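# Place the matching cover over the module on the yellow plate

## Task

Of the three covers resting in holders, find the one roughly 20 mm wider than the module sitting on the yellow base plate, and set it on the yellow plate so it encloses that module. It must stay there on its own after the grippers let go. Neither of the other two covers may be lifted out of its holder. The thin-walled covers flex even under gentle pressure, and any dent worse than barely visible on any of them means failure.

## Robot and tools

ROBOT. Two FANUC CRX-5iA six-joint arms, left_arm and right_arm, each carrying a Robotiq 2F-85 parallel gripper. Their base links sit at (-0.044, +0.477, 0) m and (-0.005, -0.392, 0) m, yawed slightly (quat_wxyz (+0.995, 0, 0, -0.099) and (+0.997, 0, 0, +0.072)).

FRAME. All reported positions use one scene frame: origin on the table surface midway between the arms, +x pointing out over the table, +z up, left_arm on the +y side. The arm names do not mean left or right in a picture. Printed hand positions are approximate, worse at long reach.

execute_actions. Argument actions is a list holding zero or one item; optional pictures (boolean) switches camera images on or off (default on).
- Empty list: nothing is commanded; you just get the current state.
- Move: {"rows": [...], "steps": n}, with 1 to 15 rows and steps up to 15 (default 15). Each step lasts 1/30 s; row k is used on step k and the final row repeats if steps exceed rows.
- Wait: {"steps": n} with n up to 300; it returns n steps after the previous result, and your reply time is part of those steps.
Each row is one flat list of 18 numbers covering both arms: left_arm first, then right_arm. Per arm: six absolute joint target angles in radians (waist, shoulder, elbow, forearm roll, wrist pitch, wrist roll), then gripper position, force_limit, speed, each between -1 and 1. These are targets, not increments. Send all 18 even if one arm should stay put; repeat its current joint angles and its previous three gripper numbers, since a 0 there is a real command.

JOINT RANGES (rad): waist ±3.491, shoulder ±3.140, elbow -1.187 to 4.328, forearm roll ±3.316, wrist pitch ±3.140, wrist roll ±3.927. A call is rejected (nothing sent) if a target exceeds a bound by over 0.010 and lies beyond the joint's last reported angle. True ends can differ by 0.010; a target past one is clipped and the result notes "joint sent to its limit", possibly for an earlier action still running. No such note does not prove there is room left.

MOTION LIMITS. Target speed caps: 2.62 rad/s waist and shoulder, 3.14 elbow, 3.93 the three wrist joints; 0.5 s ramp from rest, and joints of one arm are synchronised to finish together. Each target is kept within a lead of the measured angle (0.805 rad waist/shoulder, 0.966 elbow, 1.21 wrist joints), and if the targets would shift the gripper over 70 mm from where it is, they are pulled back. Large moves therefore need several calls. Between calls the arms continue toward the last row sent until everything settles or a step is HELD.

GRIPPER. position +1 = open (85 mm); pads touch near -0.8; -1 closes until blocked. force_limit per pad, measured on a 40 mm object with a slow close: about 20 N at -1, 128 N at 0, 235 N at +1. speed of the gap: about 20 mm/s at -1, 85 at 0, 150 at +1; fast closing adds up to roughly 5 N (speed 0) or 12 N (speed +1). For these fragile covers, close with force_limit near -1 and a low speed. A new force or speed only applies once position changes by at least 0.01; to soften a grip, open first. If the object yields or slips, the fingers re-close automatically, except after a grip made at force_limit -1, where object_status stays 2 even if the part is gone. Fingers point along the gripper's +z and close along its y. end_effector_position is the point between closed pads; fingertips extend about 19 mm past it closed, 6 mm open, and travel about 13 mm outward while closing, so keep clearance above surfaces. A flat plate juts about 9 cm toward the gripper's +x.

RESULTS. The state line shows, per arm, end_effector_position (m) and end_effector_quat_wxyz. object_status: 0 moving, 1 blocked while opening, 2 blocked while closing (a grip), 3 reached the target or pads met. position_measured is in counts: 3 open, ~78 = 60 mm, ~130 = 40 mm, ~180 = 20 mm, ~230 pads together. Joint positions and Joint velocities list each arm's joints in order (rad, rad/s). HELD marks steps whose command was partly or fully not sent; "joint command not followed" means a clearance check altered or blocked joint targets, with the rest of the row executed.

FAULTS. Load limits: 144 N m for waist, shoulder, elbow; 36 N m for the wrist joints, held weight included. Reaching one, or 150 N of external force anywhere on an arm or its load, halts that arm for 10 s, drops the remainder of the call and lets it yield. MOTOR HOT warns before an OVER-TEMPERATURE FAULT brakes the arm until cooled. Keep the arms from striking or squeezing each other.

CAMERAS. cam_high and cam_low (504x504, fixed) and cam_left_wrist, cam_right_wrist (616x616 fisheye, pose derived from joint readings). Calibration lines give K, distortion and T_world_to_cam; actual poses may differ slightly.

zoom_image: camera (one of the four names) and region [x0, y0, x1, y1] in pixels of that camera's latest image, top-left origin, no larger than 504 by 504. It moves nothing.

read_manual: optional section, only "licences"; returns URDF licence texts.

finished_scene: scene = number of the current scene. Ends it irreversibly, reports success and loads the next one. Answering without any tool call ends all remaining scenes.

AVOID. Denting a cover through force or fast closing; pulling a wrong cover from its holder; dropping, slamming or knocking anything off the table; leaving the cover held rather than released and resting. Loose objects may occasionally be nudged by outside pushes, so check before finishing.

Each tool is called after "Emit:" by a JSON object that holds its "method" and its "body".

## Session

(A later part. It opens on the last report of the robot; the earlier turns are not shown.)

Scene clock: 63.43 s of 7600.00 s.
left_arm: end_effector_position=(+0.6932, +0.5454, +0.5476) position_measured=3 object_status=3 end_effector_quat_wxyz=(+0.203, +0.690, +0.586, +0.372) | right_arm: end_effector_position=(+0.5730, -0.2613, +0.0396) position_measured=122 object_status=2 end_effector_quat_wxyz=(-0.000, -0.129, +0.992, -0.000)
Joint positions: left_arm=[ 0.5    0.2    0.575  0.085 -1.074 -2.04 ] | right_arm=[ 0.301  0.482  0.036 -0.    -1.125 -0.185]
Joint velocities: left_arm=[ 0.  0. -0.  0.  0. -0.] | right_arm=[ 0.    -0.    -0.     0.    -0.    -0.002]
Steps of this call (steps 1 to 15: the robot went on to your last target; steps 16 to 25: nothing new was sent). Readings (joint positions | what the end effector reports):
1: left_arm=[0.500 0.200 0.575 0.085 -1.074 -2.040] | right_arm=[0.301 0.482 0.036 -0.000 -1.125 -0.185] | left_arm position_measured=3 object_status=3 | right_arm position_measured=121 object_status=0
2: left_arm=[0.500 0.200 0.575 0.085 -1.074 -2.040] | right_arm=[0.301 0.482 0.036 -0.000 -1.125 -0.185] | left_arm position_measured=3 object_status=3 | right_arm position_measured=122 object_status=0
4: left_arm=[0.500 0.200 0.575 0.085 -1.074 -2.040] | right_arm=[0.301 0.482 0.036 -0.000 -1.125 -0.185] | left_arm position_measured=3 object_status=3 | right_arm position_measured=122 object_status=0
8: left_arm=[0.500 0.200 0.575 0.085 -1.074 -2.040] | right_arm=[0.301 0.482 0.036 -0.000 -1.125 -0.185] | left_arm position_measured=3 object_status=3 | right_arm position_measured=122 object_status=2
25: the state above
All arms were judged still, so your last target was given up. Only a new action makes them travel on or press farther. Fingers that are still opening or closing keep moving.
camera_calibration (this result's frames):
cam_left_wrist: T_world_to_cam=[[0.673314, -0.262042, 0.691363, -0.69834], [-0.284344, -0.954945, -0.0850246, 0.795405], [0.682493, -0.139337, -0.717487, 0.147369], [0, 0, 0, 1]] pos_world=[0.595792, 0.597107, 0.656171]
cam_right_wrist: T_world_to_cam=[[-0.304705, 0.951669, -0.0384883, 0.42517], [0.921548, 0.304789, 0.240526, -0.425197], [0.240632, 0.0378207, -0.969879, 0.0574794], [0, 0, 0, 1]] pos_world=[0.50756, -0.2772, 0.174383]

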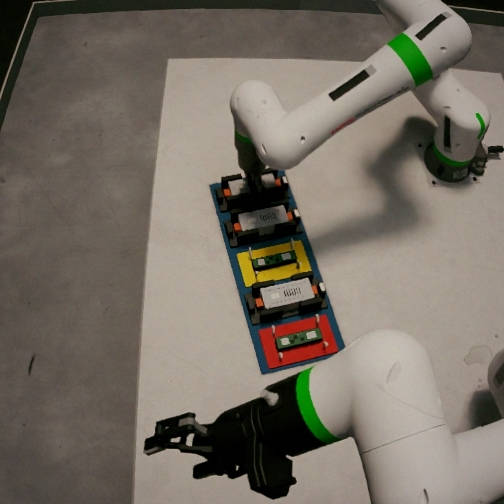

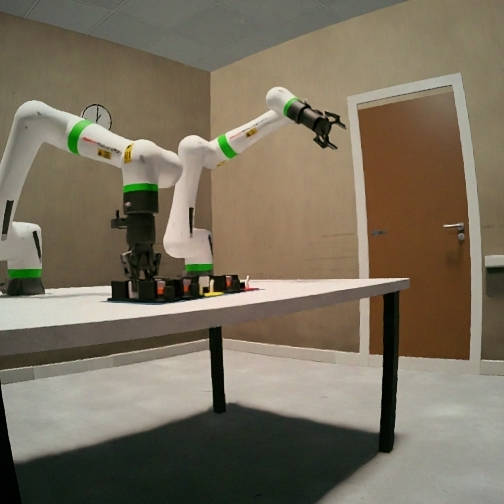

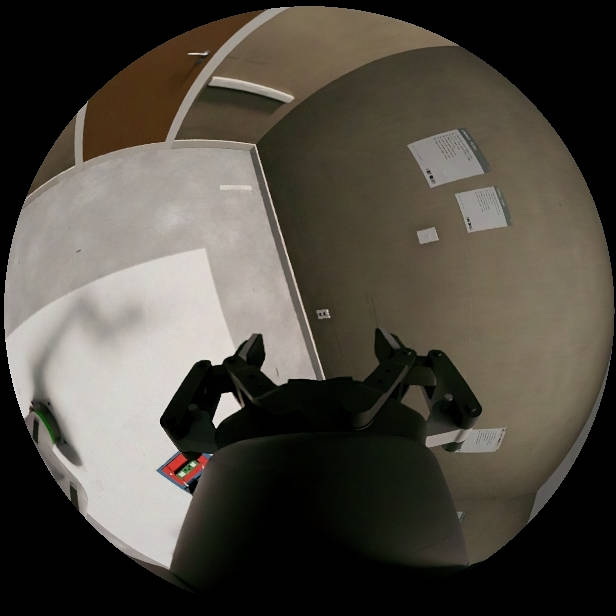

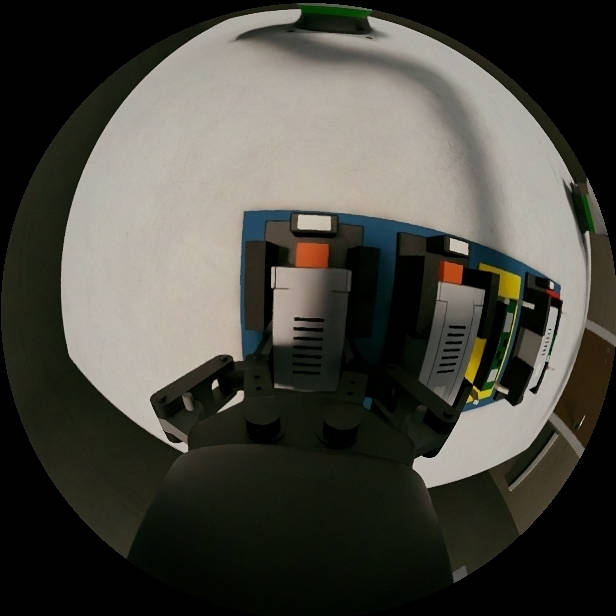

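Emit:
{"method": "execute_actions", "body": {"actions": [{"rows":[[0.5,0.2,0.575,0.085,-1.074,-2.04,1,0,0,0.301,0.479,0.039,0,-1.131,-0.185,-1,-1,-1],[0.5,0.2,0.575,0.085,-1.074,-2.04,1,0,0,0.301,0.479,0.039,0,-1.131,-0.185,-1,-1,-1],[0.5,0.2,0.575,0.085,-1.074,-2.04,1,0,0,0.301,0.479,0.039,0,-1.131,-0.185,-1,-1,-1],[0.5,0.2,0.575,0.085,-1.074,-2.04,1,0,0,0.301,0.476,0.042,0,-1.137,-0.185,-1,-1,-1],[0.5,0.2,0.575,0.085,-1.074,-2.04,1,0,0,0.301,0.476,0.042,0,-1.137,-0.185,-1,-1,-1],[0.5,0.2,0.575,0.085,-1.074,-2.04,1,0,0,0.301,0.476,0.042,0,-1.137,-0.185,-1,-1,-1],[0.5,0.2,0.575,0.085,-1.074,-2.04,1,0,0,0.301,0.4715,0.0465,0,-1.146,-0.185,-1,-1,-1]],"steps":15}]}}

Emit:
{"method": "zoom_image", "body": {"camera": "cam_right_wrist", "region": [230, 200, 400, 400]}}

Scene clock: 65.67 s of 7600.00 s.
left_arm: end_effector_position=(+0.6932, +0.5454, +0.5476) position_measured=3 object_status=3 end_effector_quat_wxyz=(+0.203, +0.690, +0.586, +0.372) | right_arm: end_effector_position=(+0.5730, -0.2613, +0.0498) position_measured=122 object_status=2 end_effector_quat_wxyz=(-0.000, -0.129, +0.992, -0.000)
Joint positions: left_arm=[ 0.5    0.2    0.575  0.085 -1.074 -2.04 ] | right_arm=[ 0.301  0.472  0.046  0.    -1.146 -0.185]
Joint velocities: left_arm=[-0.001 -0.     0.001  0.002  0.    -0.   ] | right_arm=[ 0.    -0.     0.     0.001 -0.    -0.002]
Steps of this call (steps 1 to 52: nothing new was sent; steps 53 to 67: all 15 steps of this action). Readings (joint positions | what the end effector reports):
53: left_arm=[0.500 0.200 0.575 0.085 -1.074 -2.040] | right_arm=[0.301 0.482 0.036 0.000 -1.126 -0.185] | left_arm position_measured=3 object_status=3 | right_arm position_measured=122 object_status=2
54: left_arm=[0.500 0.200 0.575 0.085 -1.074 -2.040] | right_arm=[0.301 0.481 0.037 0.000 -1.128 -0.185] | left_arm position_measured=3 object_status=3 | right_arm position_measured=122 object_status=2
56: left_arm=[0.500 0.200 0.575 0.085 -1.074 -2.040] | right_arm=[0.301 0.479 0.039 0.000 -1.131 -0.185] | left_arm position_measured=3 object_status=3 | right_arm position_measured=122 object_status=2
60: left_arm=[0.500 0.200 0.575 0.085 -1.074 -2.040] | right_arm=[0.301 0.474 0.044 0.000 -1.142 -0.185] | left_arm position_measured=3 object_status=3 | right_arm position_measured=122 object_status=2
67: the state above
camera_calibration (this result's frames):
cam_left_wrist: T_world_to_cam=[[0.673314, -0.262042, 0.691363, -0.69834], [-0.284344, -0.954945, -0.0850245, 0.795405], [0.682493, -0.139337, -0.717487, 0.147369], [0, 0, 0, 1]] pos_world=[0.595792, 0.597107, 0.656171]
cam_right_wrist: T_world_to_cam=[[-0.304759, 0.951651, -0.0384933, 0.425564], [0.921539, 0.304844, 0.240493, -0.427598], [0.2406, 0.0378194, -0.969887, 0.0673428], [0, 0, 0, 1]] pos_world=[0.50754, -0.277185, 0.184531]

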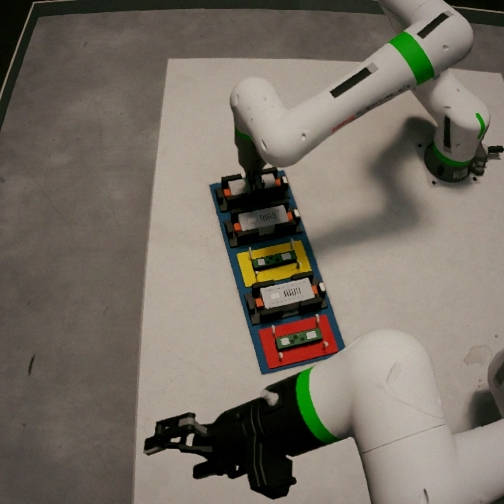

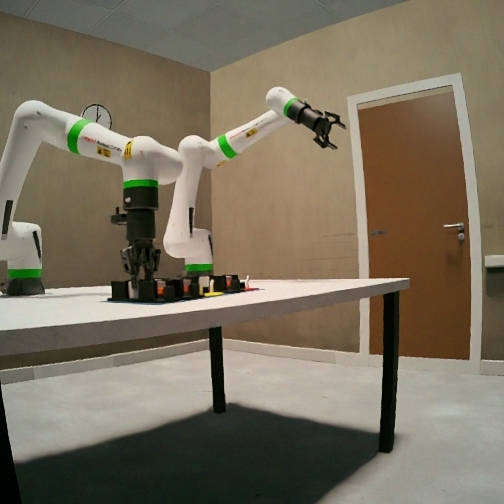

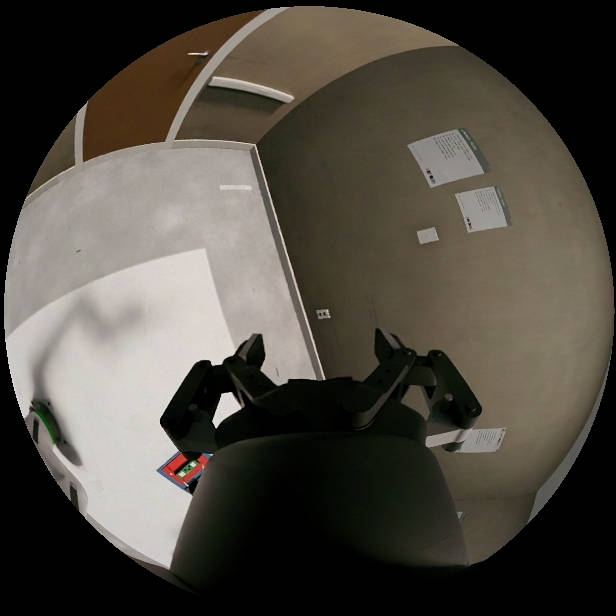

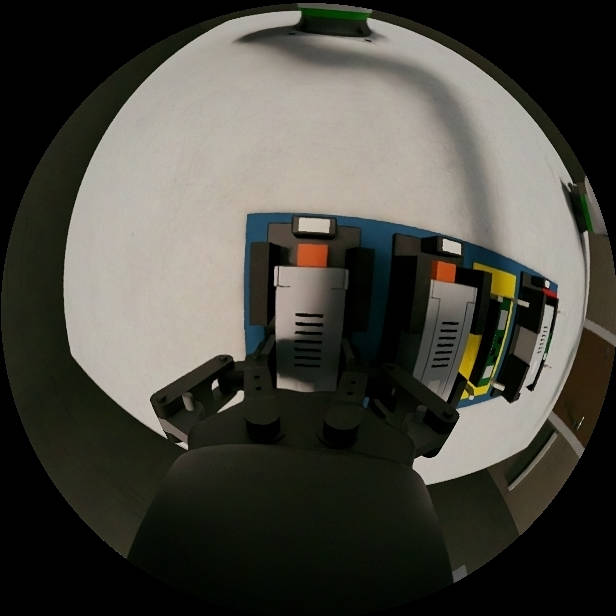

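Region (230, 200, 400, 400) of cam_right_wrist's 616x616 image, scaled by 2.520, with more detail than that image has; it fills the left 428 columns of this view, and the rest is white.

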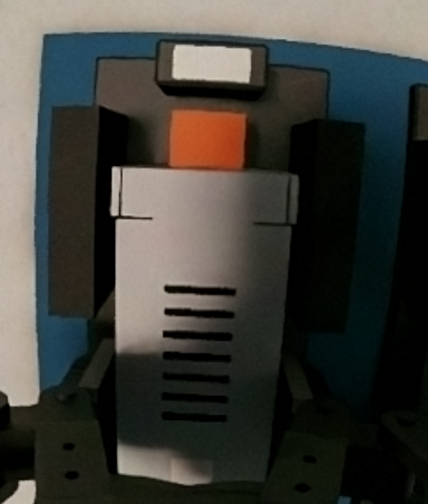

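Emit:
{"method": "execute_actions", "body": {"actions": [{"rows":[[0.5,0.2,0.575,0.085,-1.074,-2.04,1,0,0,0.2997,0.4805,0.0595,0,-1.150,-0.184,-1,-1,-1]],"steps":12}]}}

Emit:
{"method": "zoom_image", "body": {"camera": "cam_right_wrist", "region": [230, 200, 400, 400]}}

Scene clock: 68.97 s of 7600.00 s.
left_arm: end_effector_position=(+0.6932, +0.5454, +0.5476) position_measured=3 object_status=3 end_effector_quat_wxyz=(+0.203, +0.690, +0.586, +0.372) | right_arm: end_effector_position=(+0.5768, -0.2603, +0.0497) position_measured=122 object_status=2 end_effector_quat_wxyz=(-0.000, -0.129, +0.992, -0.000)
Joint positions: left_arm=[ 0.5    0.2    0.575  0.085 -1.074 -2.04 ] | right_arm=[ 0.3    0.48   0.06   0.    -1.15  -0.184]
Joint velocities: left_arm=[-0.     0.     0.001  0.001 -0.     0.   ] | right_arm=[0.    0.001 0.001 0.    0.    0.   ]
Steps of this call (steps 1 to 15: the robot went on to your last target; steps 16 to 87: nothing new was sent; steps 88 to 99: all 12 steps of this action). Readings (joint positions | what the end effector reports):
88: left_arm=[0.500 0.200 0.575 0.085 -1.074 -2.040] | right_arm=[0.301 0.472 0.047 0.000 -1.146 -0.185] | left_arm position_measured=3 object_status=3 | right_arm position_measured=122 object_status=2
89: left_arm=[0.500 0.200 0.575 0.085 -1.074 -2.040] | right_arm=[0.300 0.475 0.052 0.000 -1.148 -0.185] | left_arm position_measured=3 object_status=3 | right_arm position_measured=122 object_status=2
91: left_arm=[0.500 0.200 0.575 0.085 -1.074 -2.040] | right_arm=[0.300 0.479 0.059 0.000 -1.150 -0.184] | left_arm position_measured=3 object_status=3 | right_arm position_measured=122 object_status=2
95: left_arm=[0.500 0.200 0.575 0.085 -1.074 -2.040] | right_arm=[0.300 0.480 0.059 0.000 -1.150 -0.184] | left_arm position_measured=3 object_status=3 | right_arm position_measured=122 object_status=2
99: the state above
camera_calibration (this result's frames):
cam_left_wrist: T_world_to_cam=[[0.673314, -0.262042, 0.691363, -0.69834], [-0.284344, -0.954945, -0.0850244, 0.795405], [0.682493, -0.139337, -0.717487, 0.147369], [0, 0, 0, 1]] pos_world=[0.595792, 0.597107, 0.656171]
cam_right_wrist: T_world_to_cam=[[-0.30441, 0.951764, -0.0384695, 0.425647], [0.92161, 0.304493, 0.240663, -0.431528], [0.240768, 0.0378063, -0.969846, 0.0662664], [0, 0, 0, 1]] pos_world=[0.511317, -0.276224, 0.184495]

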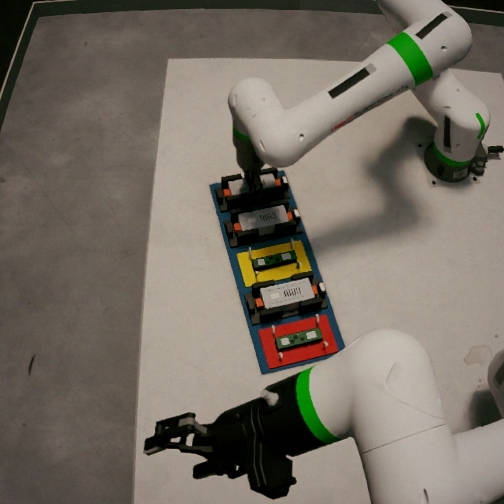

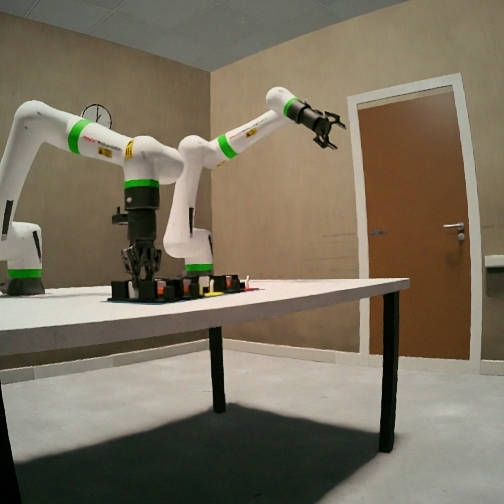

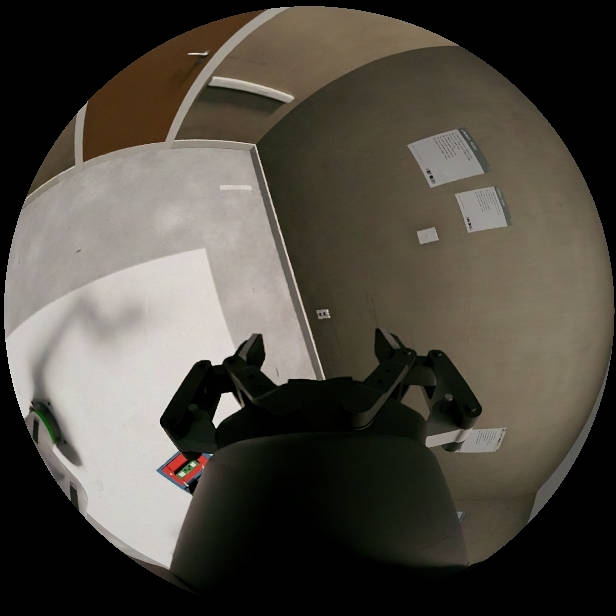

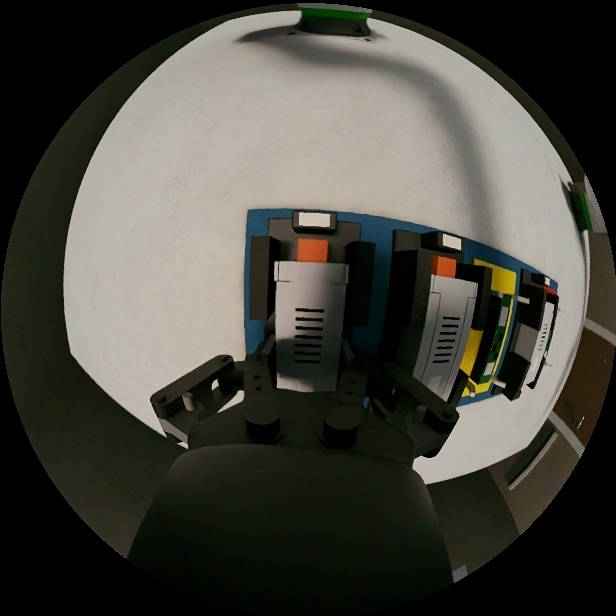

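Region (230, 200, 400, 400) of cam_right_wrist's 616x616 image, scaled by 2.520, with more detail than that image has; it fills the left 428 columns of this view, and the rest is white.

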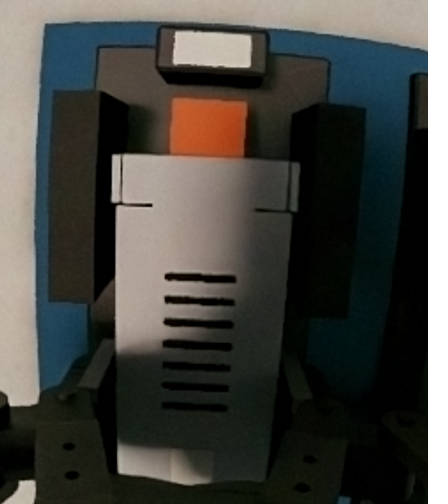

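Emit:
{"method": "execute_actions", "body": {"actions": [{"rows":[[0.5,0.2,0.575,0.085,-1.074,-2.04,1,0,0,0.2997,0.4805,0.0595,0,-1.150,-0.184,0.4,-1,0],[0.5,0.2,0.575,0.085,-1.074,-2.04,1,0,0,0.2997,0.4805,0.0595,0,-1.150,-0.184,0.4,-1,0],[0.5,0.2,0.575,0.085,-1.074,-2.04,1,0,0,0.2997,0.4805,0.0595,0,-1.150,-0.184,0.4,-1,0],[0.5,0.2,0.575,0.085,-1.074,-2.04,1,0,0,0.2997,0.4805,0.0595,0,-1.150,-0.184,0.4,-1,0],[0.5,0.2,0.575,0.085,-1.074,-2.04,1,0,0,0.2997,0.4805,0.0595,0,-1.150,-0.184,0.4,-1,0],[0.5,0.2,0.575,0.085,-1.074,-2.04,1,0,0,0.298,0.435,0.11,0,-1.246,-0.19,0.4,-1,0]],"steps":15}], "pictures": false}}

Emit:
{"method": "execute_actions", "body": {"actions": [{"rows":[[0.5,0.2,0.575,0.085,-1.074,-2.04,1,0,0,0.3243,0.2667,-0.133,0,-1.171,-0.21,-0.3,0.3,0]],"steps":15}], "pictures": false}}

Emit:
{"method": "execute_actions", "body": {"actions": [{"rows":[[0.5,0.2,0.575,0.085,-1.074,-2.04,1,0,0,0.3243,0.2822,-0.1512,0,-1.1374,-0.21,-0.3,0.3,0]],"steps":15}]}}

Emit:
{"method": "zoom_image", "body": {"camera": "cam_low", "region": [90, 230, 210, 310]}}

Emit:
{"method": "zoom_image", "body": {"camera": "cam_high", "region": [230, 140, 320, 220]}}

Scene clock: 72.93 s of 7600.00 s.
left_arm: end_effector_position=(+0.6932, +0.5454, +0.5476) position_measured=3 object_status=3 end_effector_quat_wxyz=(+0.203, +0.690, +0.586, +0.372) | right_arm: end_effector_position=(+0.5754, -0.2620, +0.0964) position_measured=78 object_status=0 end_effector_quat_wxyz=(-0.000, -0.125, +0.992, -0.000)
Joint positions: left_arm=[ 0.5    0.2    0.575  0.085 -1.074 -2.04 ] | right_arm=[ 0.298  0.435  0.11   0.    -1.246 -0.19 ]
Joint velocities: left_arm=[-0.    -0.     0.001  0.     0.    -0.   ] | right_arm=[ 0.     0.     0.002  0.    -0.002 -0.001]
Steps of this call (steps 1 to 15: the robot went on to your last target; steps 16 to 90: nothing new was sent; then 0.47 s passed at rest; steps 91 to 105: all 15 steps of this action). Readings (joint positions | what the end effector reports):
91: left_arm=[0.500 0.200 0.575 0.085 -1.074 -2.040] | right_arm=[0.300 0.481 0.060 0.000 -1.150 -0.184] | left_arm position_measured=3 object_status=3 | right_arm position_measured=122 object_status=0
92: left_arm=[0.500 0.200 0.575 0.085 -1.074 -2.040] | right_arm=[0.300 0.481 0.060 0.000 -1.150 -0.184] | left_arm position_measured=3 object_status=3 | right_arm position_measured=121 object_status=0
94: left_arm=[0.500 0.200 0.575 0.085 -1.074 -2.040] | right_arm=[0.300 0.481 0.060 0.000 -1.150 -0.184] | left_arm position_measured=3 object_status=3 | right_arm position_measured=110 object_status=0
98: left_arm=[0.500 0.200 0.575 0.085 -1.074 -2.040] | right_arm=[0.299 0.470 0.072 -0.000 -1.174 -0.184] | left_arm position_measured=3 object_status=3 | right_arm position_measured=84 object_status=0
105: the state above

Scene clock: 73.43 s of 7600.00 s.
left_arm: end_effector_position=(+0.6932, +0.5454, +0.5476) position_measured=3 object_status=3 end_effector_quat_wxyz=(+0.203, +0.690, +0.586, +0.372) | right_arm: end_effector_position=(+0.5041, -0.2811, +0.0900) position_measured=164 object_status=0 end_effector_quat_wxyz=(+0.000, -0.129, +0.992, +0.000)
Joint positions: left_arm=[ 0.5    0.2    0.575  0.085 -1.074 -2.04 ] | right_arm=[ 0.324  0.267 -0.133  0.    -1.171 -0.21 ]
Joint velocities: left_arm=[ 0.     0.     0.001  0.    -0.001  0.   ] | right_arm=[ 0.001 -0.    -0.002  0.     0.    -0.   ]
Steps of this call (steps 1 to 15: all 15 steps of this action). Readings (joint positions | what the end effector reports):
1: left_arm=[0.500 0.200 0.575 0.085 -1.074 -2.040] | right_arm=[0.298 0.435 0.110 0.000 -1.246 -0.190] | left_arm position_measured=3 object_status=3 | right_arm position_measured=78 object_status=0
2: left_arm=[0.500 0.200 0.575 0.085 -1.074 -2.040] | right_arm=[0.299 0.431 0.104 0.000 -1.243 -0.190] | left_arm position_measured=3 object_status=3 | right_arm position_measured=80 object_status=0
4: left_arm=[0.500 0.200 0.575 0.085 -1.074 -2.040] | right_arm=[0.304 0.409 0.072 0.000 -1.232 -0.193] | left_arm position_measured=3 object_status=3 | right_arm position_measured=90 object_status=0
8: left_arm=[0.500 0.200 0.575 0.085 -1.074 -2.040] | right_arm=[0.318 0.317 -0.061 0.000 -1.192 -0.204] | left_arm position_measured=3 object_status=3 | right_arm position_measured=119 object_status=0
15: the state above

Scene clock: 73.93 s of 7600.00 s.
left_arm: end_effector_position=(+0.6932, +0.5454, +0.5476) position_measured=3 object_status=3 end_effector_quat_wxyz=(+0.203, +0.690, +0.586, +0.372) | right_arm: end_effector_position=(+0.5042, -0.2810, +0.0750) position_measured=167 object_status=3 end_effector_quat_wxyz=(+0.000, -0.129, +0.992, +0.000)
Joint positions: left_arm=[ 0.5    0.2    0.575  0.085 -1.074 -2.04 ] | right_arm=[ 0.324  0.282 -0.151  0.    -1.137 -0.21 ]
Joint velocities: left_arm=[-0.     0.    -0.002  0.001  0.002  0.   ] | right_arm=[-0.  0.  0. -0.  0. -0.]
Steps of this call (steps 1 to 15: all 15 steps of this action). Readings (joint positions | what the end effector reports):
1: left_arm=[0.500 0.200 0.575 0.085 -1.074 -2.040] | right_arm=[0.324 0.267 -0.133 0.000 -1.170 -0.210] | left_arm position_measured=3 object_status=3 | right_arm position_measured=166 object_status=0
2: left_arm=[0.500 0.200 0.575 0.085 -1.074 -2.040] | right_arm=[0.324 0.270 -0.137 0.000 -1.163 -0.210] | left_arm position_measured=3 object_status=3 | right_arm position_measured=166 object_status=0
4: left_arm=[0.500 0.200 0.575 0.085 -1.074 -2.040] | right_arm=[0.324 0.280 -0.149 0.000 -1.142 -0.210] | left_arm position_measured=3 object_status=3 | right_arm position_measured=167 object_status=0
8: left_arm=[0.500 0.200 0.575 0.085 -1.074 -2.040] | right_arm=[0.324 0.282 -0.151 0.000 -1.137 -0.210] | left_arm position_measured=3 object_status=3 | right_arm position_measured=167 object_status=0
15: the state above
camera_calibration (this result's frames):
cam_left_wrist: T_world_to_cam=[[0.673314, -0.262042, 0.691363, -0.69834], [-0.284344, -0.954945, -0.0850245, 0.795405], [0.682493, -0.139337, -0.717487, 0.147369], [0, 0, 0, 1]] pos_world=[0.595792, 0.597107, 0.656171]
cam_right_wrist: T_world_to_cam=[[-0.303087, 0.952186, -0.0384641, 0.423661], [0.922005, 0.303206, 0.240773, -0.364983], [0.240924, 0.0375112, -0.969819, 0.108912], [0, 0, 0, 1]] pos_world=[0.438683, -0.296824, 0.209798]

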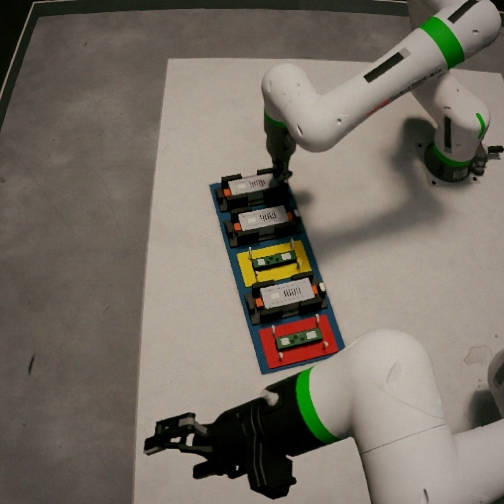

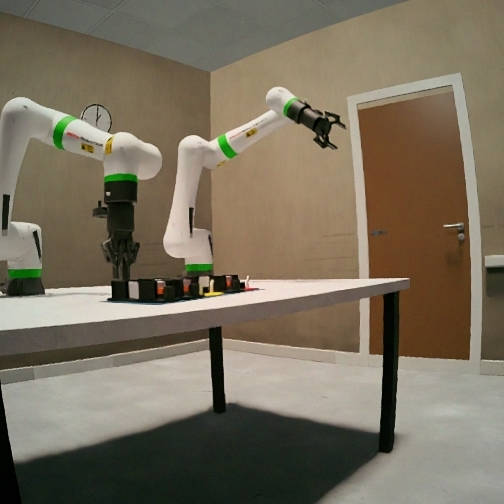

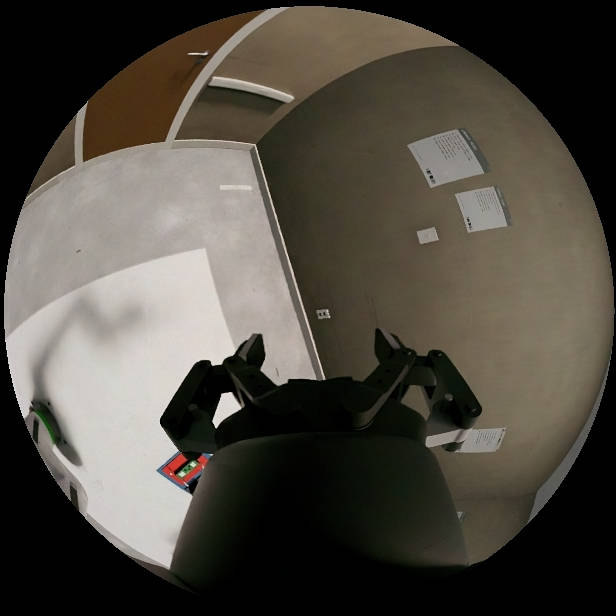

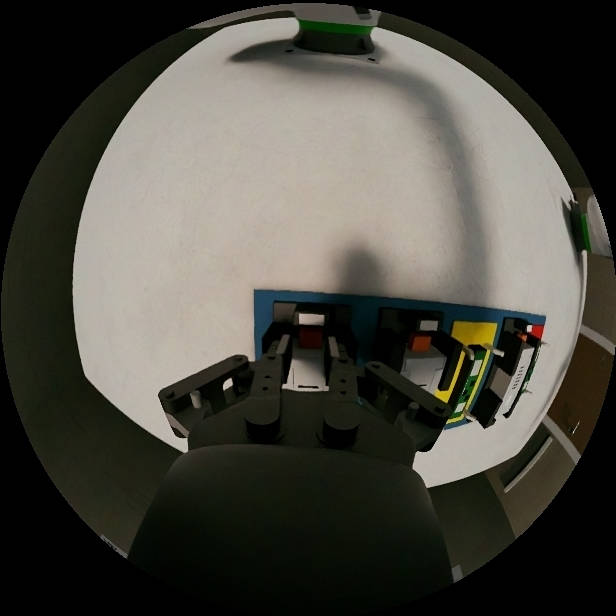

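Region (90, 230, 210, 310) of cam_low's 504x504 image, scaled by 4.200, with more detail than that image has.

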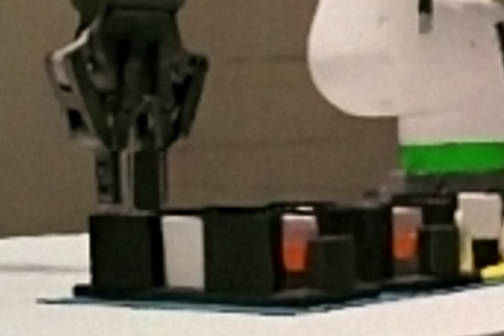

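Region (230, 140, 320, 220) of cam_high's 504x504 image, scaled by 5.600, with more detail than that image has.

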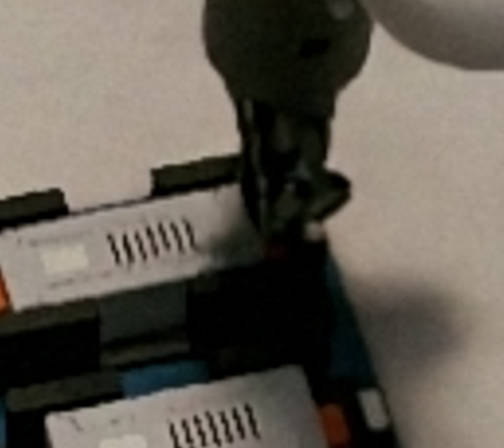

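Emit:
{"method": "execute_actions", "body": {"actions": [{"rows":[[0.5,0.2,0.575,0.085,-1.074,-2.04,1,0,0,0.3243,0.2788,-0.1556,0,-1.1364,-0.21,-0.3,0.3,0],[0.5,0.2,0.575,0.085,-1.074,-2.04,1,0,0,0.3243,0.2788,-0.1556,0,-1.1364,-0.21,-0.3,0.3,0],[0.5,0.2,0.575,0.085,-1.074,-2.04,1,0,0,0.3243,0.2788,-0.1556,0,-1.1364,-0.21,-0.3,0.3,0],[0.5,0.2,0.575,0.085,-1.074,-2.04,1,0,0,0.3243,0.2819,-0.1593,0,-1.1296,-0.21,-0.3,0.3,0],[0.5,0.2,0.575,0.085,-1.074,-2.04,1,0,0,0.3243,0.2819,-0.1593,0,-1.1296,-0.21,-0.3,0.3,0],[0.5,0.2,0.575,0.085,-1.074,-2.04,1,0,0,0.3243,0.2819,-0.1593,0,-1.1296,-0.21,-0.3,0.3,0],[0.5,0.2,0.575,0.085,-1.074,-2.04,1,0,0,0.3243,0.285,-0.163,0,-1.1228,-0.21,-0.3,0.3,0],[0.5,0.2,0.575,0.085,-1.074,-2.04,1,0,0,0.3243,0.285,-0.163,0,-1.1228,-0.21,-0.3,0.3,0],[0.5,0.2,0.575,0.085,-1.074,-2.04,1,0,0,0.3243,0.285,-0.163,0,-1.1228,-0.21,-0.3,0.3,0],[0.5,0.2,0.575,0.085,-1.074,-2.04,1,0,0,0.3243,0.2881,-0.1666,0,-1.1161,-0.21,-0.3,0.3,0]],"steps":15}]}}

Emit:
{"method": "zoom_image", "body": {"camera": "cam_right_wrist", "region": [250, 290, 380, 410]}}

Emit:
{"method": "zoom_image", "body": {"camera": "cam_high", "region": [250, 160, 310, 210]}}

Scene clock: 76.30 s of 7600.00 s.
left_arm: end_effector_position=(+0.6932, +0.5454, +0.5476) position_measured=3 object_status=3 end_effector_quat_wxyz=(+0.203, +0.690, +0.586, +0.372) | right_arm: end_effector_position=(+0.5027, -0.2815, +0.0662) position_measured=167 object_status=3 end_effector_quat_wxyz=(+0.000, -0.129, +0.992, +0.000)
Joint positions: left_arm=[ 0.5    0.2    0.575  0.085 -1.074 -2.04 ] | right_arm=[ 0.325  0.288 -0.166 -0.    -1.116 -0.21 ]
Joint velocities: left_arm=[-0.    -0.     0.001 -0.    -0.001  0.   ] | right_arm=[ 0.     0.001 -0.001  0.     0.003 -0.   ]
Steps of this call (steps 1 to 15: the robot went on to your last target; steps 16 to 56: nothing new was sent; steps 57 to 71: all 15 steps of this action). Readings (joint positions | what the end effector reports):
57: left_arm=[0.500 0.200 0.575 0.085 -1.074 -2.040] | right_arm=[0.324 0.282 -0.152 -0.000 -1.137 -0.210] | left_arm position_measured=3 object_status=3 | right_arm position_measured=167 object_status=3
58: left_arm=[0.500 0.200 0.575 0.085 -1.074 -2.040] | right_arm=[0.324 0.281 -0.154 -0.000 -1.137 -0.210] | left_arm position_measured=3 object_status=3 | right_arm position_measured=167 object_status=3
60: left_arm=[0.500 0.200 0.575 0.085 -1.074 -2.040] | right_arm=[0.324 0.280 -0.156 -0.000 -1.136 -0.210] | left_arm position_measured=3 object_status=3 | right_arm position_measured=167 object_status=3
64: left_arm=[0.500 0.200 0.575 0.085 -1.074 -2.040] | right_arm=[0.324 0.283 -0.161 -0.000 -1.126 -0.210] | left_arm position_measured=3 object_status=3 | right_arm position_measured=167 object_status=3
71: the state above
camera_calibration (this result's frames):
cam_left_wrist: T_world_to_cam=[[0.673314, -0.262042, 0.691363, -0.69834], [-0.284344, -0.954945, -0.0850246, 0.795405], [0.682493, -0.139337, -0.717487, 0.147369], [0, 0, 0, 1]] pos_world=[0.595792, 0.597107, 0.656171]
cam_right_wrist: T_world_to_cam=[[-0.303137, 0.952184, -0.0381338, 0.423376], [0.921958, 0.303166, 0.241006, -0.361363], [0.241043, 0.0378999, -0.969774, 0.100758], [0, 0, 0, 1]] pos_world=[0.437215, -0.297398, 0.200948]

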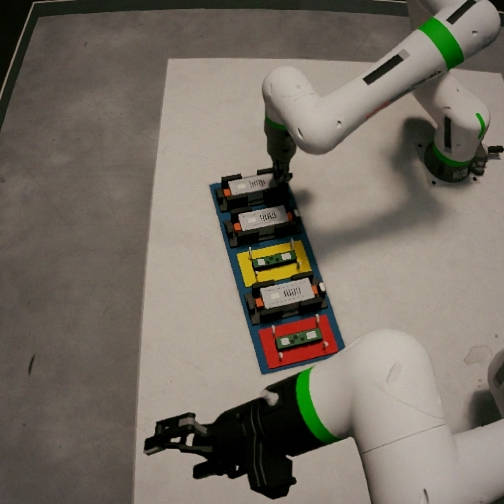

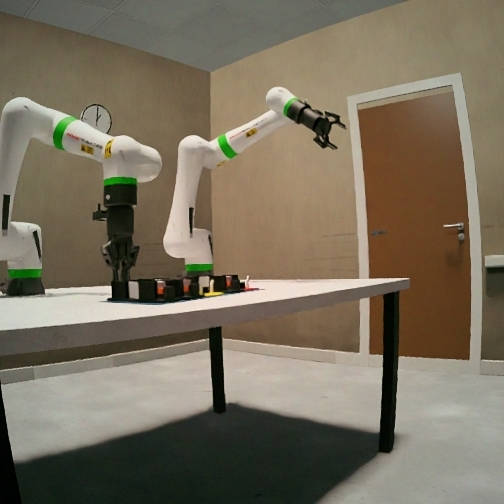

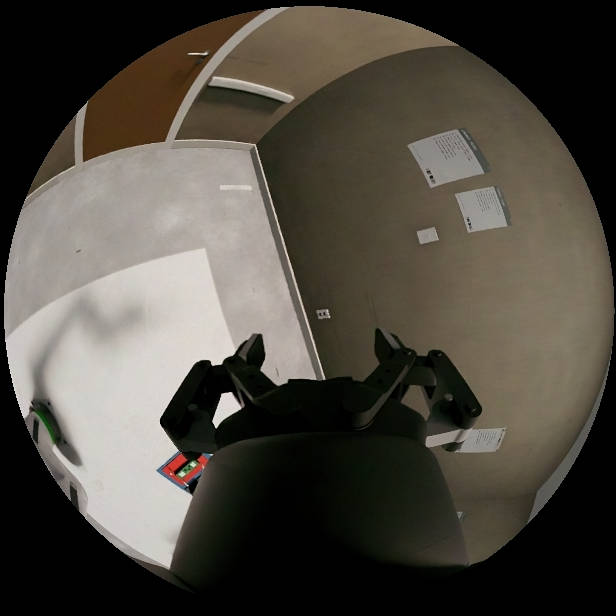

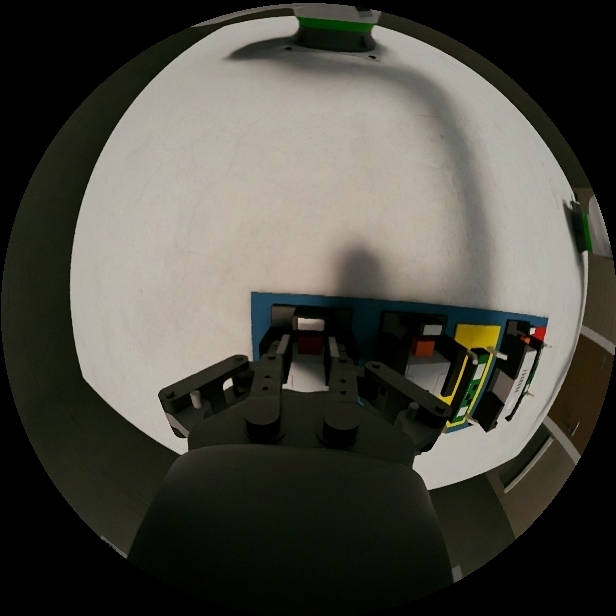

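Region (250, 290, 380, 410) of cam_right_wrist's 616x616 image, scaled by 3.877, with more detail than that image has; it fills the top 465 rows of this view, and the rest is white.

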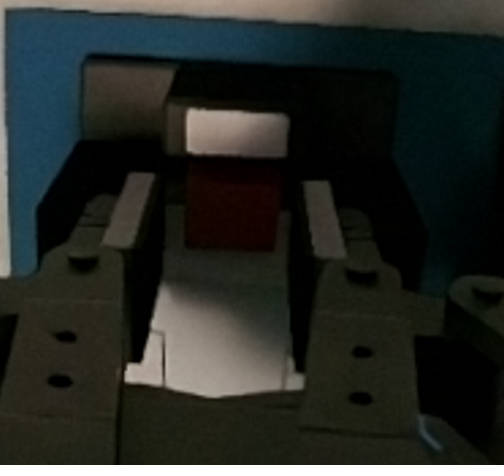

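Region (250, 160, 310, 210) of cam_high's 504x504 image, scaled by 8.400, with more detail than that image has.

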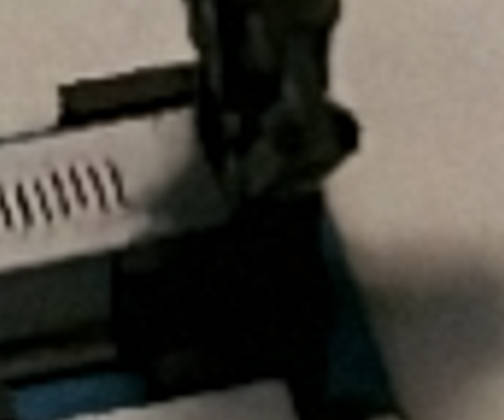

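Emit:
{"method": "execute_actions", "body": {"actions": [{"rows":[[0.5,0.2,0.575,0.085,-1.074,-2.04,1,0,0,0.3243,0.2902,-0.169,0,-1.1116,-0.21,-0.3,0.3,0],[0.5,0.2,0.575,0.085,-1.074,-2.04,1,0,0,0.3243,0.2902,-0.169,0,-1.1116,-0.21,-0.3,0.3,0],[0.5,0.2,0.575,0.085,-1.074,-2.04,1,0,0,0.3243,0.2923,-0.1715,0,-1.1071,-0.21,-0.3,0.3,0],[0.5,0.2,0.575,0.085,-1.074,-2.04,1,0,0,0.3243,0.2923,-0.1715,0,-1.1071,-0.21,-0.3,0.3,0],[0.5,0.2,0.575,0.085,-1.074,-2.04,1,0,0,0.3243,0.2923,-0.1715,0,-1.1071,-0.21,-0.3,0.3,0],[0.5,0.2,0.575,0.085,-1.074,-2.04,1,0,0,0.3243,0.2943,-0.1739,0,-1.1025,-0.21,-0.3,0.3,0],[0.5,0.2,0.575,0.085,-1.074,-2.04,1,0,0,0.3243,0.2943,-0.1739,0,-1.1025,-0.21,-0.3,0.3,0],[0.5,0.2,0.575,0.085,-1.074,-2.04,1,0,0,0.3243,0.2943,-0.1739,0,-1.1025,-0.21,-0.3,0.3,0],[0.5,0.2,0.575,0.085,-1.074,-2.04,1,0,0,0.3243,0.2954,-0.1751,0,-1.1003,-0.21,-0.3,0.3,0]],"steps":15}], "pictures": false}}

Scene clock: 78.50 s of 7600.00 s.
left_arm: end_effector_position=(+0.6932, +0.5454, +0.5476) position_measured=3 object_status=3 end_effector_quat_wxyz=(+0.203, +0.690, +0.586, +0.372) | right_arm: end_effector_position=(+0.5026, -0.2817, +0.0592) position_measured=168 object_status=3 end_effector_quat_wxyz=(+0.000, -0.129, +0.992, +0.000)
Joint positions: left_arm=[ 0.5    0.2    0.575  0.085 -1.074 -2.04 ] | right_arm=[ 0.324  0.295 -0.175 -0.    -1.1   -0.21 ]
Joint velocities: left_arm=[-0.    -0.     0.001  0.001 -0.001  0.   ] | right_arm=[-0.     0.    -0.001  0.     0.001  0.002]
Steps of this call (steps 1 to 15: the robot went on to your last target; steps 16 to 51: nothing new was sent; steps 52 to 66: all 15 steps of this action). Readings (joint positions | what the end effector reports):
52: left_arm=[0.500 0.200 0.575 0.085 -1.074 -2.040] | right_arm=[0.324 0.288 -0.167 0.000 -1.116 -0.210] | left_arm position_measured=3 object_status=3 | right_arm position_measured=167 object_status=3
53: left_arm=[0.500 0.200 0.575 0.085 -1.074 -2.040] | right_arm=[0.324 0.289 -0.168 0.000 -1.114 -0.210] | left_arm position_measured=3 object_status=3 | right_arm position_measured=167 object_status=3
55: left_arm=[0.500 0.200 0.575 0.085 -1.074 -2.040] | right_arm=[0.324 0.291 -0.170 -0.000 -1.109 -0.210] | left_arm position_measured=3 object_status=3 | right_arm position_measured=167 object_status=3
59: left_arm=[0.500 0.200 0.575 0.085 -1.074 -2.040] | right_arm=[0.324 0.294 -0.173 -0.001 -1.103 -0.210] | left_arm position_measured=3 object_status=3 | right_arm position_measured=167 object_status=3
66: the state above

Emit:
{"method": "execute_actions", "body": {"actions": [{"rows":[[0.5,0.2,0.575,0.085,-1.074,-2.04,1,0,0,0.3243,0.2964,-0.1763,0,-1.098,-0.21,-0.3,0.3,0],[0.5,0.2,0.575,0.085,-1.074,-2.04,1,0,0,0.3243,0.2964,-0.1763,0,-1.098,-0.21,-0.3,0.3,0],[0.5,0.2,0.575,0.085,-1.074,-2.04,1,0,0,0.3243,0.2964,-0.1763,0,-1.098,-0.21,-0.3,0.3,0],[0.5,0.2,0.575,0.085,-1.074,-2.04,1,0,0,0.3243,0.2964,-0.1763,0,-1.098,-0.21,-0.3,0.3,0],[0.5,0.2,0.575,0.085,-1.074,-2.04,1,0,0,0.3243,0.2964,-0.1763,0,-1.098,-0.21,-0.3,0.3,0],[0.5,0.2,0.575,0.085,-1.074,-2.04,1,0,0,0.3243,0.2975,-0.1775,0,-1.0957,-0.21,-0.3,0.3,0],[0.5,0.2,0.575,0.085,-1.074,-2.04,1,0,0,0.3243,0.2975,-0.1775,0,-1.0957,-0.21,-0.3,0.3,0],[0.5,0.2,0.575,0.085,-1.074,-2.04,1,0,0,0.3243,0.2975,-0.1775,0,-1.0957,-0.21,-0.3,0.3,0],[0.5,0.2,0.575,0.085,-1.074,-2.04,1,0,0,0.3243,0.2975,-0.1775,0,-1.0957,-0.21,-0.3,0.3,0],[0.5,0.2,0.575,0.085,-1.074,-2.04,1,0,0,0.3243,0.2975,-0.1775,0,-1.0957,-0.21,-0.3,0.3,0],[0.5,0.2,0.575,0.085,-1.074,-2.04,1,0,0,0.3243,0.2985,-0.1788,0,-1.0935,-0.21,-0.3,0.3,0]],"steps":15}]}}

Emit:
{"method": "zoom_image", "body": {"camera": "cam_right_wrist", "region": [250, 290, 380, 410]}}

Scene clock: 80.47 s of 7600.00 s.
left_arm: end_effector_position=(+0.6932, +0.5454, +0.5476) position_measured=3 object_status=3 end_effector_quat_wxyz=(+0.203, +0.690, +0.586, +0.372) | right_arm: end_effector_position=(+0.5026, -0.2818, +0.0563) position_measured=168 object_status=3 end_effector_quat_wxyz=(+0.000, -0.129, +0.992, +0.000)
Joint positions: left_arm=[ 0.5    0.2    0.575  0.085 -1.074 -2.04 ] | right_arm=[ 0.324  0.298 -0.179  0.    -1.093 -0.21 ]
Joint velocities: left_arm=[-0.001  0.     0.001  0.001 -0.    -0.   ] | right_arm=[-0.     0.001 -0.002  0.001  0.001 -0.   ]
Steps of this call (steps 1 to 15: the robot went on to your last target; steps 16 to 44: nothing new was sent; steps 45 to 59: all 15 steps of this action). Readings (joint positions | what the end effector reports):
45: left_arm=[0.500 0.200 0.575 0.085 -1.074 -2.040] | right_arm=[0.324 0.296 -0.175 0.000 -1.100 -0.210] | left_arm position_measured=3 object_status=3 | right_arm position_measured=168 object_status=3
46: left_arm=[0.500 0.200 0.575 0.085 -1.074 -2.040] | right_arm=[0.324 0.296 -0.176 0.000 -1.099 -0.210] | left_arm position_measured=3 object_status=3 | right_arm position_measured=168 object_status=3
48: left_arm=[0.500 0.200 0.575 0.085 -1.074 -2.040] | right_arm=[0.324 0.296 -0.176 0.000 -1.098 -0.210] | left_arm position_measured=3 object_status=3 | right_arm position_measured=168 object_status=3
52: left_arm=[0.500 0.200 0.575 0.085 -1.074 -2.040] | right_arm=[0.324 0.297 -0.177 0.000 -1.096 -0.210] | left_arm position_measured=3 object_status=3 | right_arm position_measured=168 object_status=3
59: the state above
camera_calibration (this result's frames):
cam_left_wrist: T_world_to_cam=[[0.673314, -0.262042, 0.691363, -0.69834], [-0.284344, -0.954945, -0.0850247, 0.795405], [0.682494, -0.139337, -0.717487, 0.147369], [0, 0, 0, 1]] pos_world=[0.595792, 0.597107, 0.656171]
cam_right_wrist: T_world_to_cam=[[-0.303121, 0.952175, -0.0384863, 0.42325], [0.921954, 0.303239, 0.24093, -0.358673], [0.241078, 0.0375483, -0.969779, 0.0910382], [0, 0, 0, 1]] pos_world=[0.437028, -0.297663, 0.190991]

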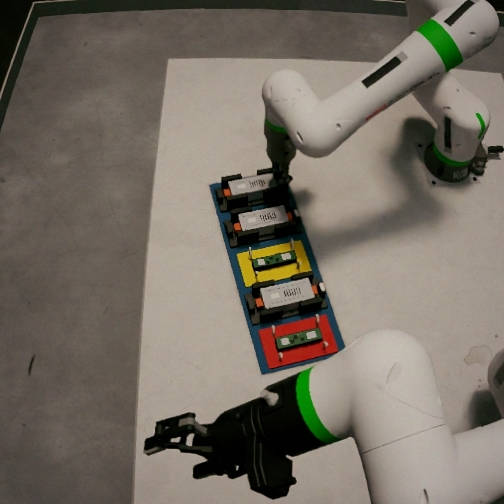

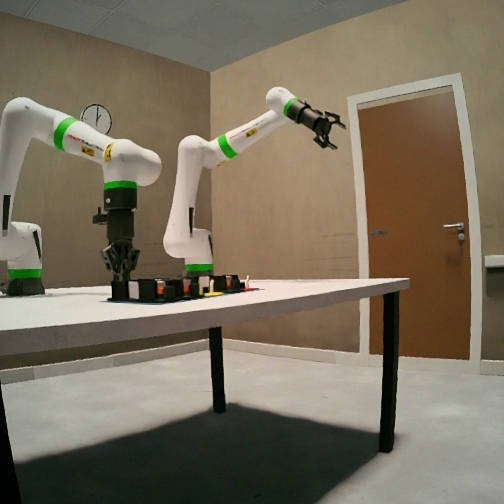

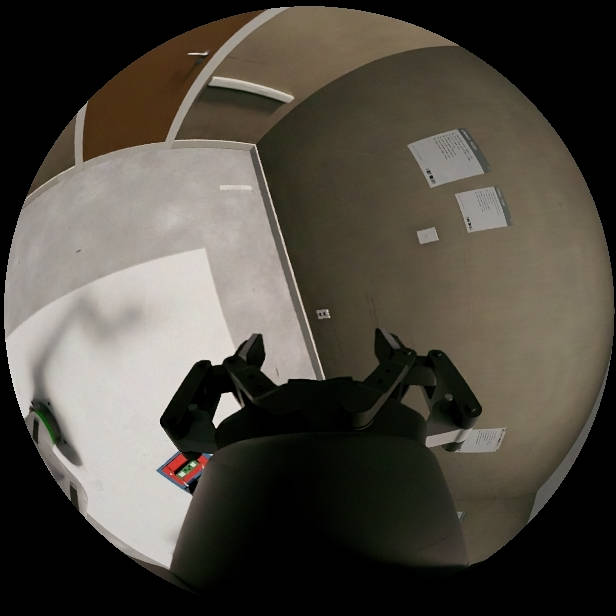

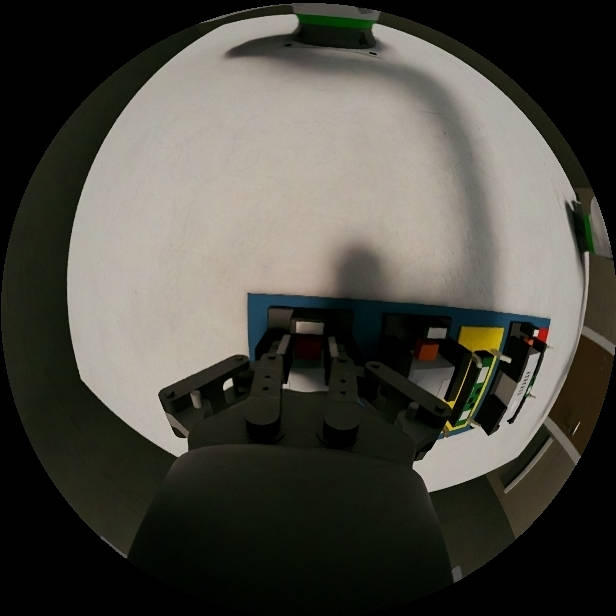

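Region (250, 290, 380, 410) of cam_right_wrist's 616x616 image, scaled by 3.877, with more detail than that image has; it fills the top 465 rows of this view, and the rest is white.

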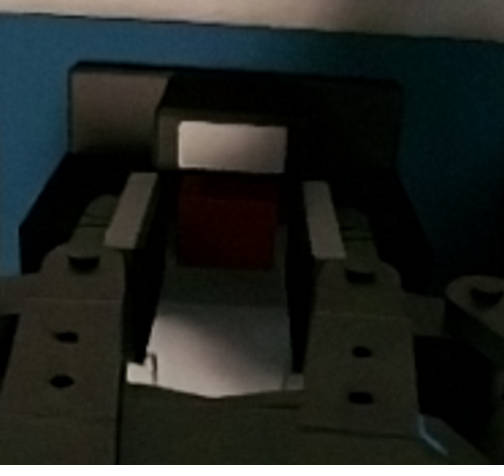

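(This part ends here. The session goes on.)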